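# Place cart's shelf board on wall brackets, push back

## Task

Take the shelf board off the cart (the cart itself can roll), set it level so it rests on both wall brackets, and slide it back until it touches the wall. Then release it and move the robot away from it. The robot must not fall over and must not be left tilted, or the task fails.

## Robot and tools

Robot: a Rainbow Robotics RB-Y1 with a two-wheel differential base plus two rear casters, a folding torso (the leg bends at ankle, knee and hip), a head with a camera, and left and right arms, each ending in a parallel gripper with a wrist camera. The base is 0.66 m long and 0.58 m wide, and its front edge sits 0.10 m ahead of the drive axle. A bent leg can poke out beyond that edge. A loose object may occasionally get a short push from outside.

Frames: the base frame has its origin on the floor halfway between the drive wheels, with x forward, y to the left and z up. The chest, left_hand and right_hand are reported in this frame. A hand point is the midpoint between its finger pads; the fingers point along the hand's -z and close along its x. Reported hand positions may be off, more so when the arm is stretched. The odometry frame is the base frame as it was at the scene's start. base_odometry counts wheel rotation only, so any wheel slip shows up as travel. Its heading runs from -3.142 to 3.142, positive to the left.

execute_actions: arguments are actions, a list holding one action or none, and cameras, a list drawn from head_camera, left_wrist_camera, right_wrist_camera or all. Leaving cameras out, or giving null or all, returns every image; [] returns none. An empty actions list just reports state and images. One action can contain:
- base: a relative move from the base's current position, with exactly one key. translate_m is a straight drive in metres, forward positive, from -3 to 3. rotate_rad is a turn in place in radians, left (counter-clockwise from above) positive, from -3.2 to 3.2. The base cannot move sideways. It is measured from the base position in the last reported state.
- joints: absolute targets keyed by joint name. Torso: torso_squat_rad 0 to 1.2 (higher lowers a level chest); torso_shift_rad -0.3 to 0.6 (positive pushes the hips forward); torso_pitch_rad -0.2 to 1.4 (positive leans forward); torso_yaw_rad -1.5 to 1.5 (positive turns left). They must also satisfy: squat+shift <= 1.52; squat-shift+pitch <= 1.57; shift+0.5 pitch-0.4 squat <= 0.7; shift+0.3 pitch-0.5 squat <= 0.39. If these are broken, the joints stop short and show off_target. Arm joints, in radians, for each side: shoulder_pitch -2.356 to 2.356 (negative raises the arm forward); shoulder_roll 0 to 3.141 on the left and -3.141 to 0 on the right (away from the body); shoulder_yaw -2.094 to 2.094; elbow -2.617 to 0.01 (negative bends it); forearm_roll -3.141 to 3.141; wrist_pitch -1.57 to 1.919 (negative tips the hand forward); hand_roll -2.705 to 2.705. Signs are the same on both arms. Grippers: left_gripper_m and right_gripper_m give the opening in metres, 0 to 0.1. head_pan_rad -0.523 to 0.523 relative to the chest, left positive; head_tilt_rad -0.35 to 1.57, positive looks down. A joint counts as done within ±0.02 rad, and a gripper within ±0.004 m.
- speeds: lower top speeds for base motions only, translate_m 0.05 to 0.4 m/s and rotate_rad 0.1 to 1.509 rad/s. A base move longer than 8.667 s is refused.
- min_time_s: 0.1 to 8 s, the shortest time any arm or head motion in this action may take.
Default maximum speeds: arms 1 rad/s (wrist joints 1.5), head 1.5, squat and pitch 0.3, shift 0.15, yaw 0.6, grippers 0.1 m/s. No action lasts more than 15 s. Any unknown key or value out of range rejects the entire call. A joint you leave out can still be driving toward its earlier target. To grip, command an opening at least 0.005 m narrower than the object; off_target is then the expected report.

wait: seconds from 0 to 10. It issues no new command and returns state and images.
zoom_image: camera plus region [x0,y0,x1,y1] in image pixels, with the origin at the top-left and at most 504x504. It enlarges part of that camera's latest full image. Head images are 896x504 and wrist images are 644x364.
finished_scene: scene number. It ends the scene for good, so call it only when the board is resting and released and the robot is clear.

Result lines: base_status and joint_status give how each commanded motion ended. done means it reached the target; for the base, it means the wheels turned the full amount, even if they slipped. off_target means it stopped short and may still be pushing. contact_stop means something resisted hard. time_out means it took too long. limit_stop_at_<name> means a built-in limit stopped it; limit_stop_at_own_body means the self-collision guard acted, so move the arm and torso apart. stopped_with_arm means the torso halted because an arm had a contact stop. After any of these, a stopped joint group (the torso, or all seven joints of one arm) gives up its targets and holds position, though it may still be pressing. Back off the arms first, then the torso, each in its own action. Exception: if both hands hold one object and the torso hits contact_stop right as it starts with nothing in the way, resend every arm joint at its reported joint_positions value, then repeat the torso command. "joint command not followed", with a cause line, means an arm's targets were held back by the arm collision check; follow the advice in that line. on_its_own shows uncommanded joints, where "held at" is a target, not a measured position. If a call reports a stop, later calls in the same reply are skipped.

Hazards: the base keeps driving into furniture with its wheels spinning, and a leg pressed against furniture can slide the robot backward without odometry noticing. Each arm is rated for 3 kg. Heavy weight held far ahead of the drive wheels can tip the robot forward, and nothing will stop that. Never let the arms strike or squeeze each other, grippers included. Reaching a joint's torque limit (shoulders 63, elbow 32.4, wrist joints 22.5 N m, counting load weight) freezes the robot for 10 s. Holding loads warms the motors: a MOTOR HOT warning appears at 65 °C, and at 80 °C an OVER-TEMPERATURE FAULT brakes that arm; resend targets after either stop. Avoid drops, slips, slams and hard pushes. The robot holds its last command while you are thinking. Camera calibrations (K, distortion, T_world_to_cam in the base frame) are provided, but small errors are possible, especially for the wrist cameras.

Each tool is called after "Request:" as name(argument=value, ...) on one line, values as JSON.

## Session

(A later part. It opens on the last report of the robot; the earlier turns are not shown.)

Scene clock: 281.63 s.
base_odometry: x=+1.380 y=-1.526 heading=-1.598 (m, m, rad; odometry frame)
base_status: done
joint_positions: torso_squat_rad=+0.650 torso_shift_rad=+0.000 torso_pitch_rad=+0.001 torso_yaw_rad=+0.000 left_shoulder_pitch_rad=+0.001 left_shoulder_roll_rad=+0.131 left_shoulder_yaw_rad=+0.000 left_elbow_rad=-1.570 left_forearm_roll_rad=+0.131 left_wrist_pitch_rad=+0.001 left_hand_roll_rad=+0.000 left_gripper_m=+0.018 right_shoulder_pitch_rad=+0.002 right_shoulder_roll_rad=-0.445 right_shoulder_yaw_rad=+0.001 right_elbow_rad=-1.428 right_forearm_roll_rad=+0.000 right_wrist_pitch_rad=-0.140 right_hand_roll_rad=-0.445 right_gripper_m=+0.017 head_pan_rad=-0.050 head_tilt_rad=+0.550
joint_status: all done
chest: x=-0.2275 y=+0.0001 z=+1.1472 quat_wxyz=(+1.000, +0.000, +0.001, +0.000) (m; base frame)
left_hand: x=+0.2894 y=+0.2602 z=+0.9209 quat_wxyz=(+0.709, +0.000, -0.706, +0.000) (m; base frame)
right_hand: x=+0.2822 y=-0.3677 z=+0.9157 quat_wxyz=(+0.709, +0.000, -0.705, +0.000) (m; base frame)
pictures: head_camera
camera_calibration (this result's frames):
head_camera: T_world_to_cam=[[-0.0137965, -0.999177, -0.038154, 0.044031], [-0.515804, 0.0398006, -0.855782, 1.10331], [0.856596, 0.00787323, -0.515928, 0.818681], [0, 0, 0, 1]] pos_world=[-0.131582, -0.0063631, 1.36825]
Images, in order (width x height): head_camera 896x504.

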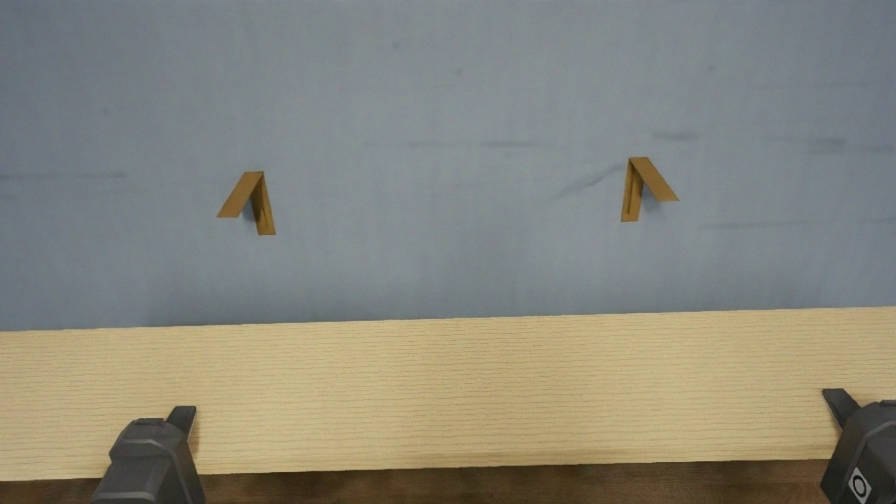

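Request:
execute_actions(actions=[{"base":{"rotate_rad":0.125}}], cameras=[])

Request:
execute_actions(actions=[{"base":{"translate_m":0.4}}], cameras=[])

Request:
execute_actions(actions=[{"base":{"rotate_rad":-0.117},"joints":{"head_tilt_rad":0.65,"head_pan_rad":-0.08}}])

Scene clock: 313.67 s.
base_odometry: x=+1.380 y=-1.526 heading=-1.473 (m, m, rad; odometry frame)
base_status: done
joint_positions: torso_squat_rad=+0.650 torso_shift_rad=+0.000 torso_pitch_rad=+0.001 torso_yaw_rad=+0.000 left_shoulder_pitch_rad=+0.001 left_shoulder_roll_rad=+0.131 left_shoulder_yaw_rad=+0.000 left_elbow_rad=-1.570 left_forearm_roll_rad=+0.131 left_wrist_pitch_rad=+0.001 left_hand_roll_rad=+0.000 left_gripper_m=+0.018 right_shoulder_pitch_rad=+0.002 right_shoulder_roll_rad=-0.445 right_shoulder_yaw_rad=+0.001 right_elbow_rad=-1.428 right_forearm_roll_rad=+0.000 right_wrist_pitch_rad=-0.140 right_hand_roll_rad=-0.445 right_gripper_m=+0.017 head_pan_rad=-0.050 head_tilt_rad=+0.550
joint_status: not commanded
chest: x=-0.2276 y=+0.0001 z=+1.1472 quat_wxyz=(+1.000, +0.000, +0.001, +0.000) (m; base frame)
left_hand: x=+0.2894 y=+0.2602 z=+0.9209 quat_wxyz=(+0.709, +0.000, -0.706, +0.000) (m; base frame)
right_hand: x=+0.2822 y=-0.3677 z=+0.9157 quat_wxyz=(+0.709, +0.000, -0.705, +0.000) (m; base frame)
pictures: none
No camera images: the call's "cameras" was empty. Leave "cameras" out to get every camera's image.

Scene clock: 316.10 s.
base_odometry: x=+1.419 y=-1.925 heading=-1.474 (m, m, rad; odometry frame)
base_status: done
joint_positions: torso_squat_rad=+0.650 torso_shift_rad=+0.000 torso_pitch_rad=+0.001 torso_yaw_rad=+0.000 left_shoulder_pitch_rad=+0.001 left_shoulder_roll_rad=+0.131 left_shoulder_yaw_rad=+0.000 left_elbow_rad=-1.570 left_forearm_roll_rad=+0.131 left_wrist_pitch_rad=+0.001 left_hand_roll_rad=+0.000 left_gripper_m=+0.018 right_shoulder_pitch_rad=+0.002 right_shoulder_roll_rad=-0.445 right_shoulder_yaw_rad=+0.001 right_elbow_rad=-1.428 right_forearm_roll_rad=+0.000 right_wrist_pitch_rad=-0.140 right_hand_roll_rad=-0.445 right_gripper_m=+0.017 head_pan_rad=-0.050 head_tilt_rad=+0.550
joint_status: not commanded
chest: x=-0.2275 y=+0.0001 z=+1.1472 quat_wxyz=(+1.000, +0.000, +0.001, +0.000) (m; base frame)
left_hand: x=+0.2894 y=+0.2602 z=+0.9209 quat_wxyz=(+0.709, +0.000, -0.706, +0.000) (m; base frame)
right_hand: x=+0.2823 y=-0.3677 z=+0.9157 quat_wxyz=(+0.709, +0.000, -0.705, +0.000) (m; base frame)
pictures: none
No camera images: the call's "cameras" was empty. Leave "cameras" out to get every camera's image.

Scene clock: 317.57 s.
base_odometry: x=+1.419 y=-1.925 heading=-1.591 (m, m, rad; odometry frame)
base_status: done
joint_positions: torso_squat_rad=+0.650 torso_shift_rad=+0.000 torso_pitch_rad=+0.001 torso_yaw_rad=+0.000 left_shoulder_pitch_rad=+0.001 left_shoulder_roll_rad=+0.131 left_shoulder_yaw_rad=+0.000 left_elbow_rad=-1.570 left_forearm_roll_rad=+0.131 left_wrist_pitch_rad=+0.001 left_hand_roll_rad=+0.000 left_gripper_m=+0.018 right_shoulder_pitch_rad=+0.002 right_shoulder_roll_rad=-0.445 right_shoulder_yaw_rad=+0.001 right_elbow_rad=-1.428 right_forearm_roll_rad=+0.000 right_wrist_pitch_rad=-0.140 right_hand_roll_rad=-0.445 right_gripper_m=+0.017 head_pan_rad=-0.080 head_tilt_rad=+0.650
joint_status: all done
chest: x=-0.2275 y=+0.0001 z=+1.1472 quat_wxyz=(+1.000, +0.000, +0.001, +0.000) (m; base frame)
left_hand: x=+0.2894 y=+0.2602 z=+0.9209 quat_wxyz=(+0.709, +0.000, -0.706, +0.000) (m; base frame)
right_hand: x=+0.2823 y=-0.3677 z=+0.9157 quat_wxyz=(+0.709, +0.000, -0.705, +0.000) (m; base frame)
pictures: head_camera, left_wrist_camera, right_wrist_camera
camera_calibration (this result's frames):
head_camera: T_world_to_cam=[[-0.0477142, -0.997996, -0.0415584, 0.0416412], [-0.597023, 0.0618503, -0.799836, 1.01129], [0.800804, -0.0133522, -0.598778, 0.918809], [0, 0, 0, 1]] pos_world=[-0.130037, -0.00872259, 1.36076]
left_wrist_camera: T_world_to_cam=[[-0.0165902, -0.00511247, 0.999849, -0.917134], [-0.616427, -0.787283, -0.0142537, 0.426562], [0.787237, -0.616571, 0.00990969, 0.00918413], [0, 0, 0, 1]] pos_world=[0.240499, 0.336798, 0.922985]
right_wrist_camera: T_world_to_cam=[[-0.0143049, -0.0516602, -0.998562, 0.893111], [-0.626223, 0.779015, -0.031331, 0.522578], [0.779513, 0.624874, -0.0434946, 0.131095], [0, 0, 0, 1]] pos_world=[0.237836, -0.442875, 0.913902]
Images, in order (width x height): head_camera 896x504, left_wrist_camera 644x364, right_wrist_camera 644x364.

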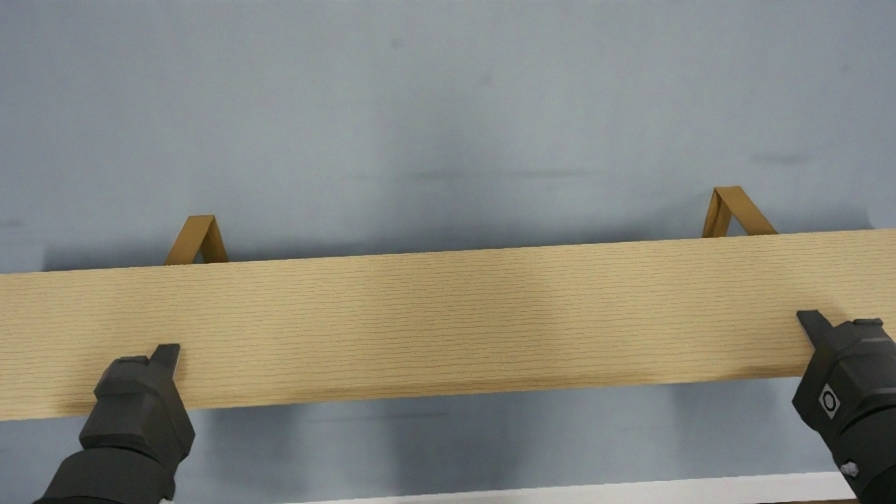

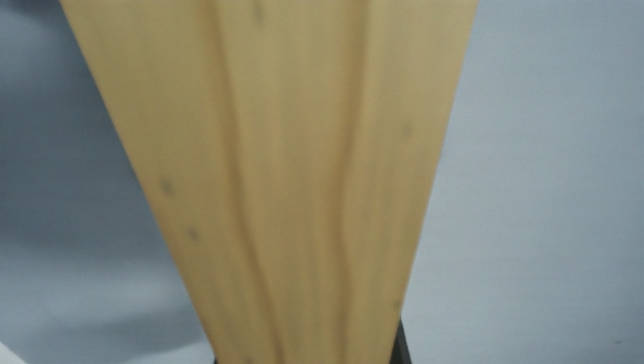

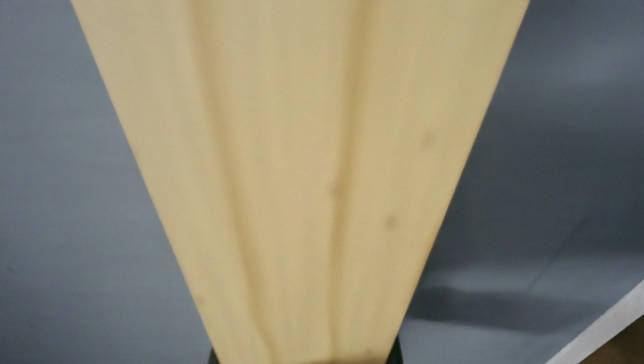

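Request:
execute_actions(actions=[{"base":{"translate_m":0.19},"speeds":{"translate_m":0.2},"joints":{"torso_squat_rad":0.71}}])

Scene clock: 336.43 s.
base_odometry: x=+1.415 y=-2.115 heading=-1.592 (m, m, rad; odometry frame)
base_status: done
joint_positions: torso_squat_rad=+0.710 torso_shift_rad=+0.000 torso_pitch_rad=+0.001 torso_yaw_rad=+0.000 left_shoulder_pitch_rad=+0.001 left_shoulder_roll_rad=+0.131 left_shoulder_yaw_rad=+0.000 left_elbow_rad=-1.570 left_forearm_roll_rad=+0.131 left_wrist_pitch_rad=+0.001 left_hand_roll_rad=+0.000 left_gripper_m=+0.018 right_shoulder_pitch_rad=+0.002 right_shoulder_roll_rad=-0.445 right_shoulder_yaw_rad=+0.001 right_elbow_rad=-1.428 right_forearm_roll_rad=+0.000 right_wrist_pitch_rad=-0.140 right_hand_roll_rad=-0.445 right_gripper_m=+0.017 head_pan_rad=-0.080 head_tilt_rad=+0.650
joint_status: all done
chest: x=-0.2276 y=+0.0001 z=+1.1208 quat_wxyz=(+1.000, +0.000, +0.001, +0.000) (m; base frame)
left_hand: x=+0.2894 y=+0.2602 z=+0.8945 quat_wxyz=(+0.709, +0.000, -0.706, +0.000) (m; base frame)
right_hand: x=+0.2822 y=-0.3677 z=+0.8893 quat_wxyz=(+0.709, +0.000, -0.705, +0.000) (m; base frame)
pictures: head_camera, left_wrist_camera, right_wrist_camera
camera_calibration (this result's frames):
head_camera: T_world_to_cam=[[-0.0477117, -0.997996, -0.0415622, 0.040548], [-0.596958, 0.0618508, -0.799885, 0.990198], [0.800852, -0.013353, -0.598713, 0.902982], [0, 0, 0, 1]] pos_world=[-0.130114, -0.00872032, 1.33436]
left_wrist_camera: T_world_to_cam=[[-0.0166455, -0.00511009, 0.999848, -0.890744], [-0.616418, -0.78729, -0.0142859, 0.426193], [0.787243, -0.616562, 0.00995488, 0.0094378], [0, 0, 0, 1]] pos_world=[0.240456, 0.336805, 0.896603]
right_wrist_camera: T_world_to_cam=[[-0.0142657, -0.0516537, -0.998563, 0.866752], [-0.626202, 0.77903, -0.0313517, 0.521743], [0.779531, 0.624855, -0.043459, 0.129949], [0, 0, 0, 1]] pos_world=[0.237782, -0.442882, 0.887511]
Images, in order (width x height): head_camera 896x504, left_wrist_camera 644x364, right_wrist_camera 644x364.

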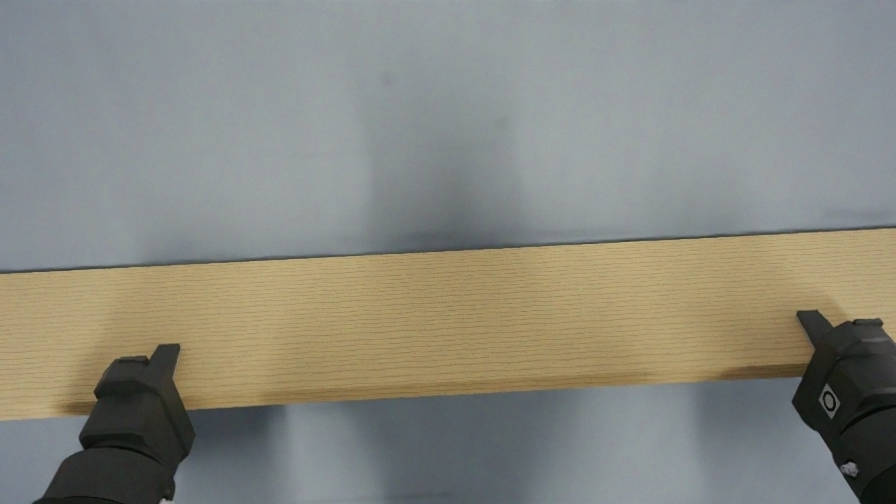

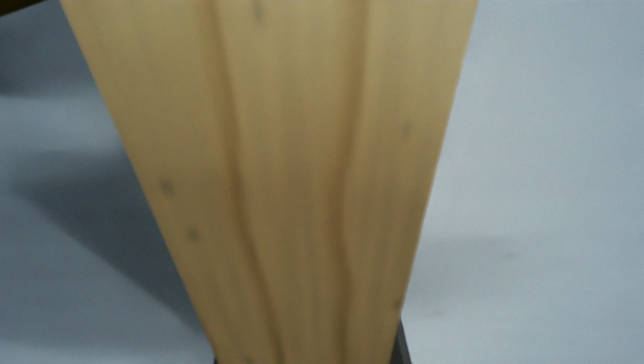

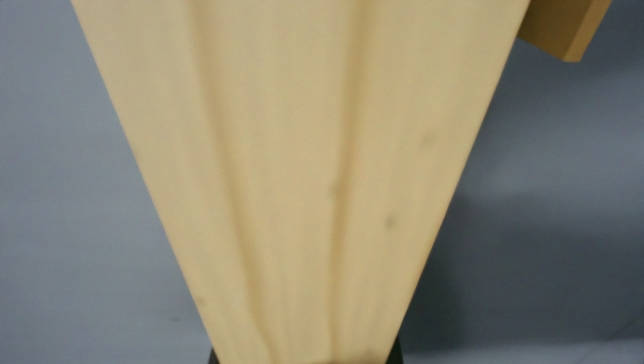

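Request:
execute_actions(actions=[{"base":{"translate_m":0.012},"speeds":{"translate_m":0.05},"joints":{"torso_squat_rad":0.75}}])

Scene clock: 344.10 s.
base_odometry: x=+1.415 y=-2.127 heading=-1.592 (m, m, rad; odometry frame)
base_status: done
joint_positions: torso_squat_rad=+0.750 torso_shift_rad=+0.000 torso_pitch_rad=+0.001 torso_yaw_rad=+0.000 left_shoulder_pitch_rad=+0.001 left_shoulder_roll_rad=+0.131 left_shoulder_yaw_rad=+0.000 left_elbow_rad=-1.570 left_forearm_roll_rad=+0.131 left_wrist_pitch_rad=+0.001 left_hand_roll_rad=+0.000 left_gripper_m=+0.018 right_shoulder_pitch_rad=+0.002 right_shoulder_roll_rad=-0.445 right_shoulder_yaw_rad=+0.001 right_elbow_rad=-1.428 right_forearm_roll_rad=+0.000 right_wrist_pitch_rad=-0.140 right_hand_roll_rad=-0.445 right_gripper_m=+0.017 head_pan_rad=-0.080 head_tilt_rad=+0.650
joint_status: all done
chest: x=-0.2277 y=+0.0001 z=+1.1021 quat_wxyz=(+1.000, +0.000, +0.001, +0.000) (m; base frame)
left_hand: x=+0.2893 y=+0.2603 z=+0.8759 quat_wxyz=(+0.708, +0.000, -0.706, +0.000) (m; base frame)
right_hand: x=+0.2822 y=-0.3677 z=+0.8707 quat_wxyz=(+0.709, +0.000, -0.705, +0.000) (m; base frame)
pictures: head_camera, left_wrist_camera, right_wrist_camera
camera_calibration (this result's frames):
head_camera: T_world_to_cam=[[-0.0477063, -0.997996, -0.041572, 0.0397793], [-0.5968, 0.0618528, -0.800002, 0.97536], [0.80097, -0.013355, -0.598555, 0.891721], [0, 0, 0, 1]] pos_world=[-0.13025, -0.00872028, 1.31569]
left_wrist_camera: T_world_to_cam=[[-0.0167772, -0.00511027, 0.999846, -0.872093], [-0.616409, -0.787295, -0.0143671, 0.425968], [0.787247, -0.616556, 0.0100586, 0.00957411], [0, 0, 0, 1]] pos_world=[0.240402, 0.336809, 0.877983]
right_wrist_camera: T_world_to_cam=[[-0.0140914, -0.0516495, -0.998566, 0.848136], [-0.626188, 0.779037, -0.0314582, 0.521222], [0.779545, 0.624847, -0.04332, 0.129053], [0, 0, 0, 1]] pos_world=[0.237732, -0.442884, 0.868907]
Images, in order (width x height): head_camera 896x504, left_wrist_camera 644x364, right_wrist_camera 644x364.

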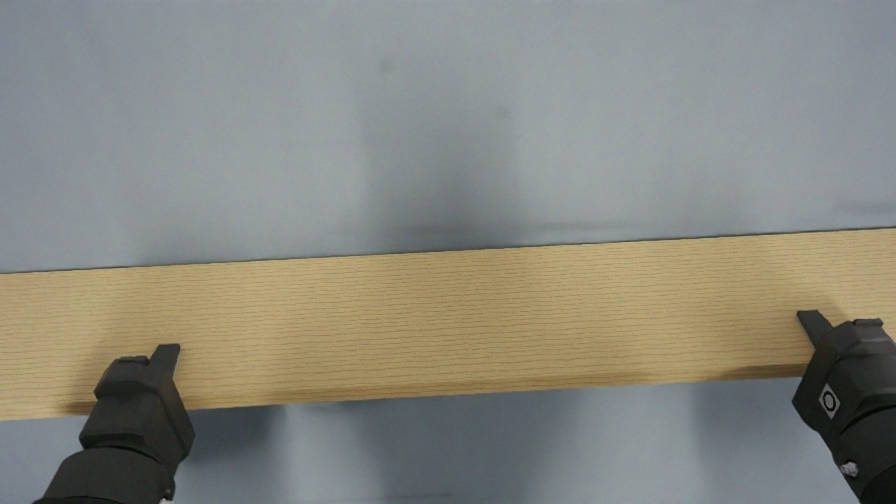

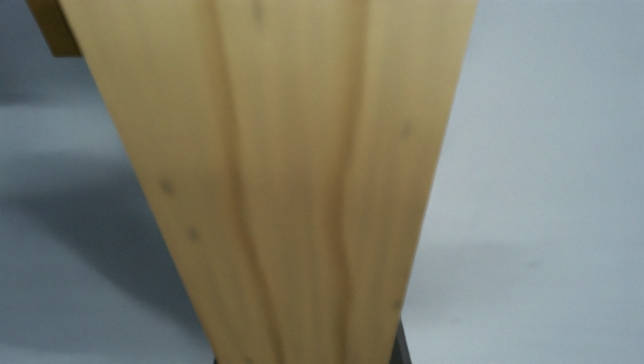

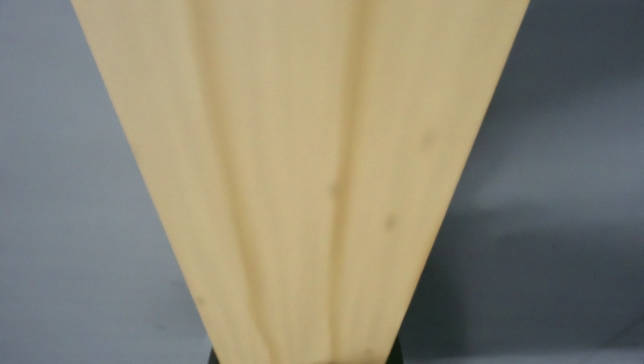

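Request:
execute_actions(actions=[{"joints":{"torso_squat_rad":0.766}}], cameras=["left_wrist_camera"])

Scene clock: 348.43 s.
base_odometry: x=+1.415 y=-2.127 heading=-1.592 (m, m, rad; odometry frame)
base_status: not commanded
joint_positions: torso_squat_rad=+0.766 torso_shift_rad=+0.000 torso_pitch_rad=+0.001 torso_yaw_rad=+0.000 left_shoulder_pitch_rad=+0.001 left_shoulder_roll_rad=+0.131 left_shoulder_yaw_rad=+0.000 left_elbow_rad=-1.570 left_forearm_roll_rad=+0.131 left_wrist_pitch_rad=+0.000 left_hand_roll_rad=+0.000 left_gripper_m=+0.018 right_shoulder_pitch_rad=+0.001 right_shoulder_roll_rad=-0.445 right_shoulder_yaw_rad=+0.001 right_elbow_rad=-1.429 right_forearm_roll_rad=+0.000 right_wrist_pitch_rad=-0.140 right_hand_roll_rad=-0.445 right_gripper_m=+0.017 head_pan_rad=-0.080 head_tilt_rad=+0.650
joint_status: all done
chest: x=-0.2278 y=+0.0001 z=+1.0944 quat_wxyz=(+1.000, +0.000, +0.000, +0.000) (m; base frame)
left_hand: x=+0.2892 y=+0.2602 z=+0.8685 quat_wxyz=(+0.708, +0.000, -0.706, +0.000) (m; base frame)
right_hand: x=+0.2823 y=-0.3675 z=+0.8638 quat_wxyz=(+0.708, +0.000, -0.706, +0.000) (m; base frame)
pictures: left_wrist_camera
camera_calibration (this result's frames):
left_wrist_camera: T_world_to_cam=[[-0.0174005, -0.00506488, 0.999836, -0.864457], [-0.616412, -0.787287, -0.0147158, 0.426107], [0.787232, -0.616566, 0.0105771, 0.00926878], [0, 0, 0, 1]] pos_world=[0.240319, 0.336805, 0.870488]
Images, in order (width x height): left_wrist_camera 644x364.

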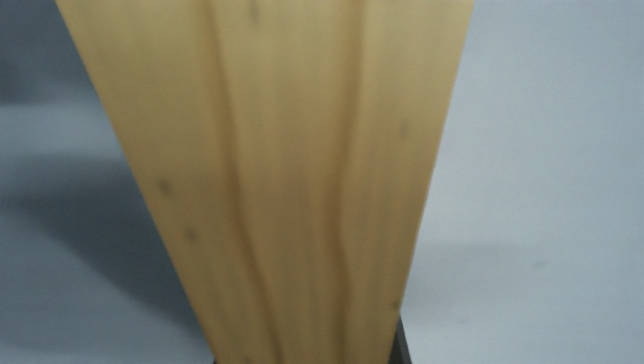

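Request:
execute_actions(actions=[{"joints":{"torso_squat_rad":0.772,"left_gripper_m":0.04,"right_gripper_m":0.04}}])

Scene clock: 352.60 s.
base_odometry: x=+1.415 y=-2.127 heading=-1.592 (m, m, rad; odometry frame)
base_status: not commanded
joint_positions: torso_squat_rad=+0.772 torso_shift_rad=+0.000 torso_pitch_rad=+0.000 torso_yaw_rad=+0.000 left_shoulder_pitch_rad=+0.001 left_shoulder_roll_rad=+0.131 left_shoulder_yaw_rad=+0.000 left_elbow_rad=-1.571 left_forearm_roll_rad=+0.131 left_wrist_pitch_rad=+0.000 left_hand_roll_rad=+0.000 left_gripper_m=+0.040 right_shoulder_pitch_rad=+0.000 right_shoulder_roll_rad=-0.445 right_shoulder_yaw_rad=+0.000 right_elbow_rad=-1.430 right_forearm_roll_rad=+0.000 right_wrist_pitch_rad=-0.141 right_hand_roll_rad=-0.445 right_gripper_m=+0.040 head_pan_rad=-0.080 head_tilt_rad=+0.650
joint_status: all done
chest: x=-0.2280 y=+0.0001 z=+1.0915 quat_wxyz=(+1.000, +0.000, +0.000, +0.000) (m; base frame)
left_hand: x=+0.2893 y=+0.2601 z=+0.8666 quat_wxyz=(+0.707, +0.000, -0.707, +0.000) (m; base frame)
right_hand: x=+0.2825 y=-0.3674 z=+0.8620 quat_wxyz=(+0.707, +0.000, -0.707, +0.000) (m; base frame)
pictures: head_camera, left_wrist_camera, right_wrist_camera
camera_calibration (this result's frames):
head_camera: T_world_to_cam=[[-0.0476843, -0.998001, -0.0414745, 0.0392665], [-0.596273, 0.0617527, -0.800403, 0.967201], [0.801364, -0.0134366, -0.598026, 0.885136], [0, 0, 0, 1]] pos_world=[-0.130728, -0.00864611, 1.30511]
left_wrist_camera: T_world_to_cam=[[-0.0196521, -0.00497642, 0.999794, -0.86189], [-0.616626, -0.787093, -0.0160382, 0.427193], [0.787011, -0.616814, 0.0123994, 0.00765374], [0, 0, 0, 1]] pos_world=[0.240457, 0.336672, 0.868469]
right_wrist_camera: T_world_to_cam=[[-0.00980211, -0.0518798, -0.998605, 0.838232], [-0.626689, 0.778514, -0.0342941, 0.523341], [0.779208, 0.625479, -0.0401436, 0.125865], [0, 0, 0, 1]] pos_world=[0.238114, -0.442667, 0.860063]
Images, in order (width x height): head_camera 896x504, left_wrist_camera 644x364, right_wrist_camera 644x364.

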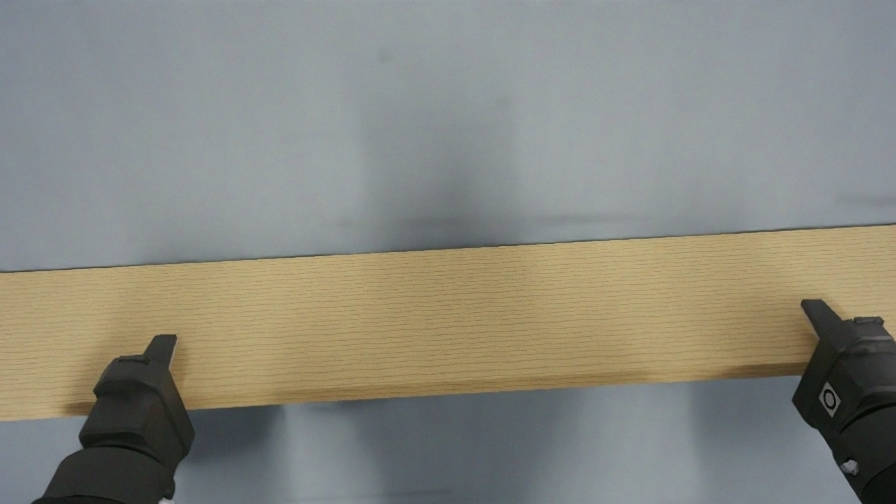

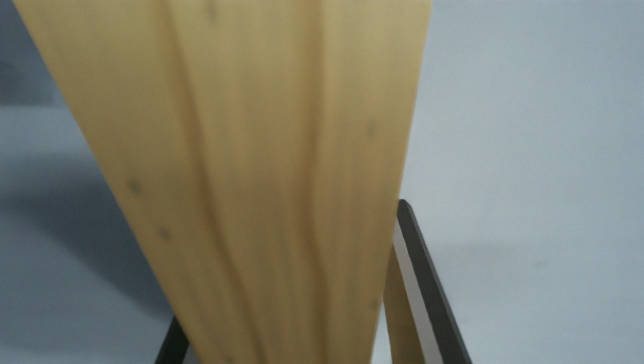

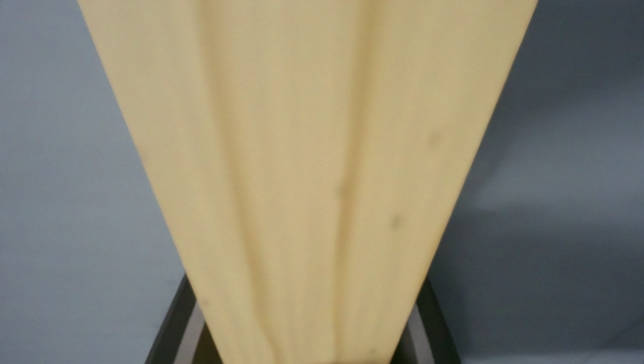

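Request:
execute_actions(actions=[{"base":{"translate_m":0.012},"speeds":{"translate_m":0.05}}], cameras=["left_wrist_camera","right_wrist_camera"])

Scene clock: 356.63 s.
base_odometry: x=+1.414 y=-2.139 heading=-1.593 (m, m, rad; odometry frame)
base_status: done
joint_positions: torso_squat_rad=+0.772 torso_shift_rad=+0.000 torso_pitch_rad=+0.000 torso_yaw_rad=+0.000 left_shoulder_pitch_rad=+0.000 left_shoulder_roll_rad=+0.131 left_shoulder_yaw_rad=+0.000 left_elbow_rad=-1.571 left_forearm_roll_rad=+0.131 left_wrist_pitch_rad=+0.000 left_hand_roll_rad=+0.000 left_gripper_m=+0.040 right_shoulder_pitch_rad=+0.000 right_shoulder_roll_rad=-0.445 right_shoulder_yaw_rad=+0.000 right_elbow_rad=-1.430 right_forearm_roll_rad=+0.000 right_wrist_pitch_rad=-0.141 right_hand_roll_rad=-0.445 right_gripper_m=+0.040 head_pan_rad=-0.080 head_tilt_rad=+0.650
joint_status: not commanded
chest: x=-0.2280 y=+0.0001 z=+1.0915 quat_wxyz=(+1.000, +0.000, +0.000, +0.000) (m; base frame)
left_hand: x=+0.2895 y=+0.2600 z=+0.8669 quat_wxyz=(+0.707, +0.000, -0.707, +0.000) (m; base frame)
right_hand: x=+0.2825 y=-0.3674 z=+0.8621 quat_wxyz=(+0.707, +0.000, -0.707, +0.000) (m; base frame)
pictures: left_wrist_camera, right_wrist_camera
camera_calibration (this result's frames):
left_wrist_camera: T_world_to_cam=[[-0.020356, -0.00499325, 0.99978, -0.861999], [-0.61671, -0.787018, -0.0164872, 0.427616], [0.786927, -0.61691, 0.0129412, 0.0070987], [0, 0, 0, 1]] pos_world=[0.240582, 0.336616, 0.868768]
right_wrist_camera: T_world_to_cam=[[-0.0095679, -0.0518686, -0.998608, 0.838279], [-0.626709, 0.778492, -0.0344309, 0.523477], [0.779194, 0.625508, -0.0399551, 0.125678], [0, 0, 0, 1]] pos_world=[0.23816, -0.442655, 0.860158]
Images, in order (width x height): left_wrist_camera 644x364, right_wrist_camera 644x364.

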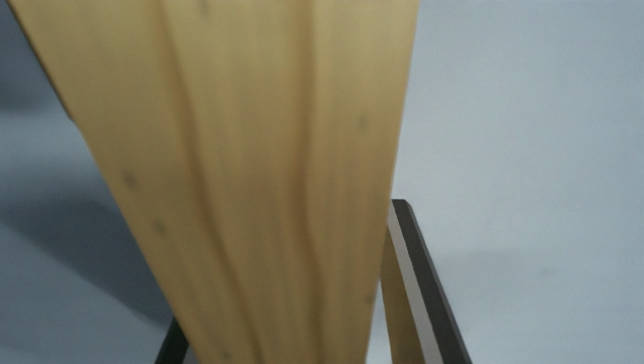

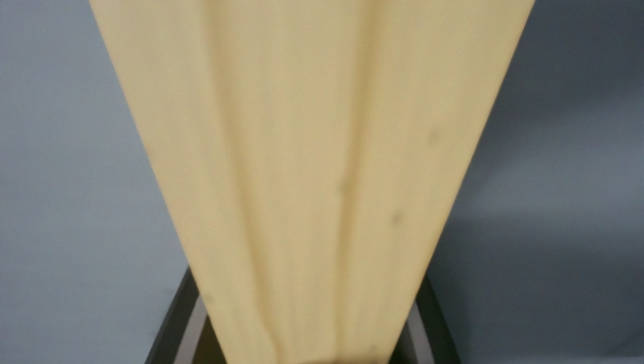

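Request:
execute_actions(actions=[{"base":{"translate_m":0.007},"speeds":{"translate_m":0.05}}])

Scene clock: 360.23 s.
base_odometry: x=+1.414 y=-2.146 heading=-1.592 (m, m, rad; odometry frame)
base_status: done
joint_positions: torso_squat_rad=+0.772 torso_shift_rad=-0.001 torso_pitch_rad=-0.001 torso_yaw_rad=+0.000 left_shoulder_pitch_rad=+0.004 left_shoulder_roll_rad=+0.130 left_shoulder_yaw_rad=-0.001 left_elbow_rad=-1.572 left_forearm_roll_rad=+0.131 left_wrist_pitch_rad=-0.001 left_hand_roll_rad=+0.000 left_gripper_m=+0.040 right_shoulder_pitch_rad=+0.000 right_shoulder_roll_rad=-0.445 right_shoulder_yaw_rad=+0.000 right_elbow_rad=-1.430 right_forearm_roll_rad=+0.000 right_wrist_pitch_rad=-0.141 right_hand_roll_rad=-0.445 right_gripper_m=+0.040 head_pan_rad=-0.080 head_tilt_rad=+0.650
joint_status: not commanded
chest: x=-0.2289 y=-0.0001 z=+1.0914 quat_wxyz=(+1.000, +0.000, -0.001, +0.000) (m; base frame)
left_hand: x=+0.2877 y=+0.2599 z=+0.8665 quat_wxyz=(+0.707, +0.000, -0.707, +0.000) (m; base frame)
right_hand: x=+0.2822 y=-0.3673 z=+0.8628 quat_wxyz=(+0.707, +0.000, -0.708, +0.000) (m; base frame)
pictures: head_camera, left_wrist_camera, right_wrist_camera
camera_calibration (this result's frames):
head_camera: T_world_to_cam=[[-0.0471838, -0.998005, -0.0419496, 0.0396265], [-0.595141, 0.0618161, -0.80124, 0.967762], [0.802235, -0.0128396, -0.59687, 0.884751], [0, 0, 0, 1]] pos_world=[-0.131954, -0.00891599, 1.30515]
left_wrist_camera: T_world_to_cam=[[-0.0199823, -0.00475403, 0.999789, -0.861809], [-0.616399, -0.787271, -0.0160631, 0.426035], [0.787181, -0.616589, 0.0128011, 0.00832336], [0, 0, 0, 1]] pos_world=[0.238835, 0.33644, 0.868364]
right_wrist_camera: T_world_to_cam=[[-0.0077188, -0.0515097, -0.998643, 0.838614], [-0.627013, 0.778209, -0.0352934, 0.523958], [0.778971, 0.625889, -0.0383041, 0.124672], [0, 0, 0, 1]] pos_world=[0.237886, -0.442583, 0.860744]
Images, in order (width x height): head_camera 896x504, left_wrist_camera 644x364, right_wrist_camera 644x364.

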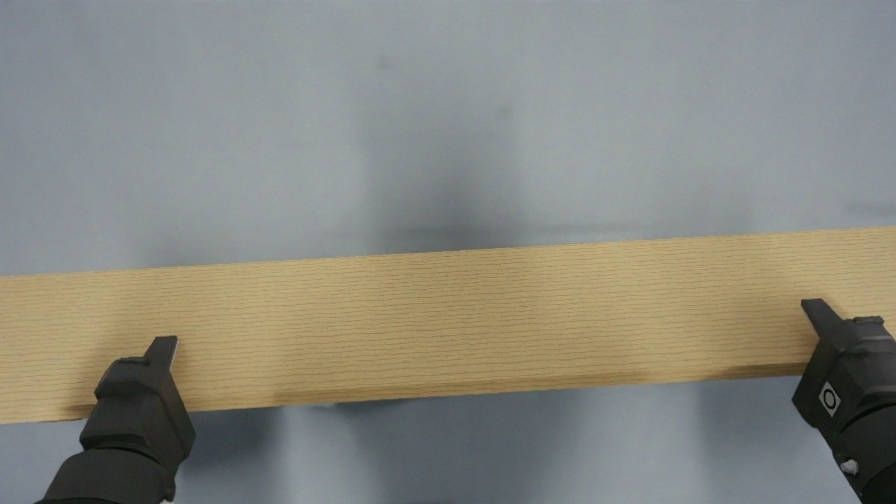

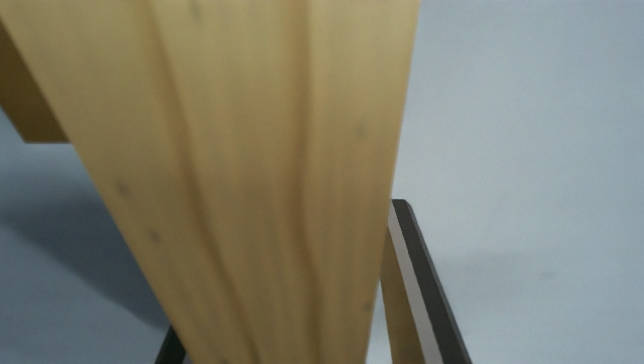

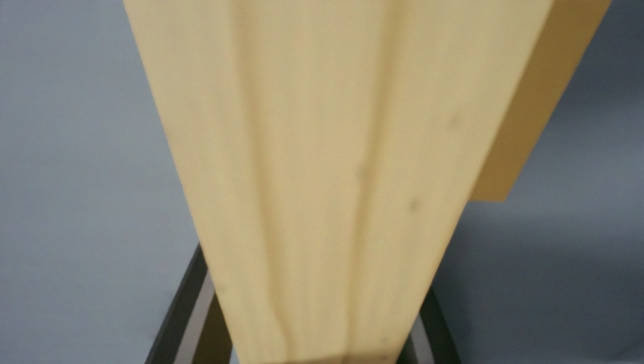

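Flush on both sides. Back away.

Request:
execute_actions(actions=[{"base":{"translate_m":-0.6},"joints":{"left_gripper_m":0.06,"right_gripper_m":0.06,"head_tilt_rad":0.45}}], cameras=["head_camera"])

Scene clock: 366.23 s.
base_odometry: x=+1.427 y=-1.546 heading=-1.594 (m, m, rad; odometry frame)
base_status: done
joint_positions: torso_squat_rad=+0.772 torso_shift_rad=+0.000 torso_pitch_rad=+0.000 torso_yaw_rad=+0.000 left_shoulder_pitch_rad=+0.000 left_shoulder_roll_rad=+0.131 left_shoulder_yaw_rad=+0.000 left_elbow_rad=-1.571 left_forearm_roll_rad=+0.131 left_wrist_pitch_rad=+0.000 left_hand_roll_rad=+0.000 left_gripper_m=+0.060 right_shoulder_pitch_rad=+0.000 right_shoulder_roll_rad=-0.445 right_shoulder_yaw_rad=+0.000 right_elbow_rad=-1.430 right_forearm_roll_rad=+0.000 right_wrist_pitch_rad=-0.141 right_hand_roll_rad=-0.445 right_gripper_m=+0.060 head_pan_rad=-0.080 head_tilt_rad=+0.450
joint_status: all done
chest: x=-0.2280 y=+0.0001 z=+1.0915 quat_wxyz=(+1.000, +0.000, +0.000, +0.000) (m; base frame)
left_hand: x=+0.2895 y=+0.2600 z=+0.8671 quat_wxyz=(+0.707, +0.000, -0.707, +0.000) (m; base frame)
right_hand: x=+0.2826 y=-0.3674 z=+0.8623 quat_wxyz=(+0.707, +0.000, -0.707, +0.000) (m; base frame)
pictures: head_camera
camera_calibration (this result's frames):
head_camera: T_world_to_cam=[[-0.0399706, -0.99861, -0.0343703, 0.0316101], [-0.4258, 0.0481413, -0.903536, 1.13549], [0.903934, -0.02148, -0.427132, 0.685585], [0, 0, 0, 1]] pos_world=[-0.134971, -0.00837124, 1.31987]
Images, in order (width x height): head_camera 896x504.

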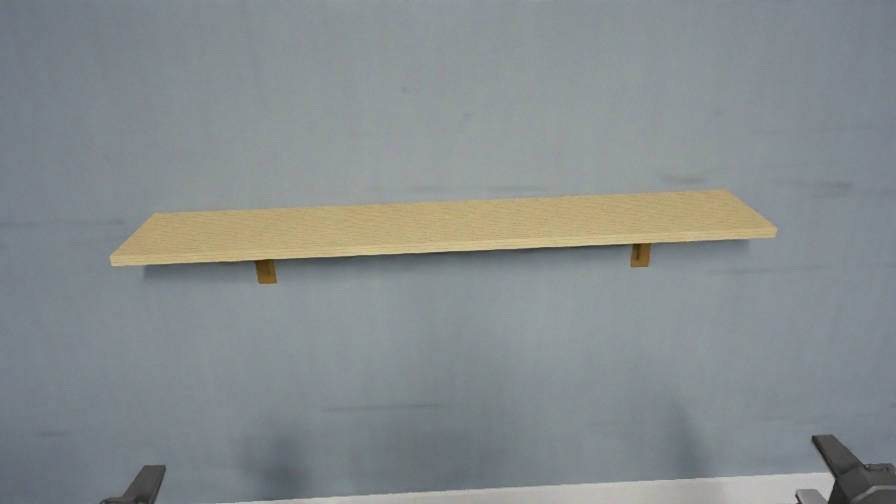

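Request:
finished_scene(scene=1)

The scene is finished: the task was done.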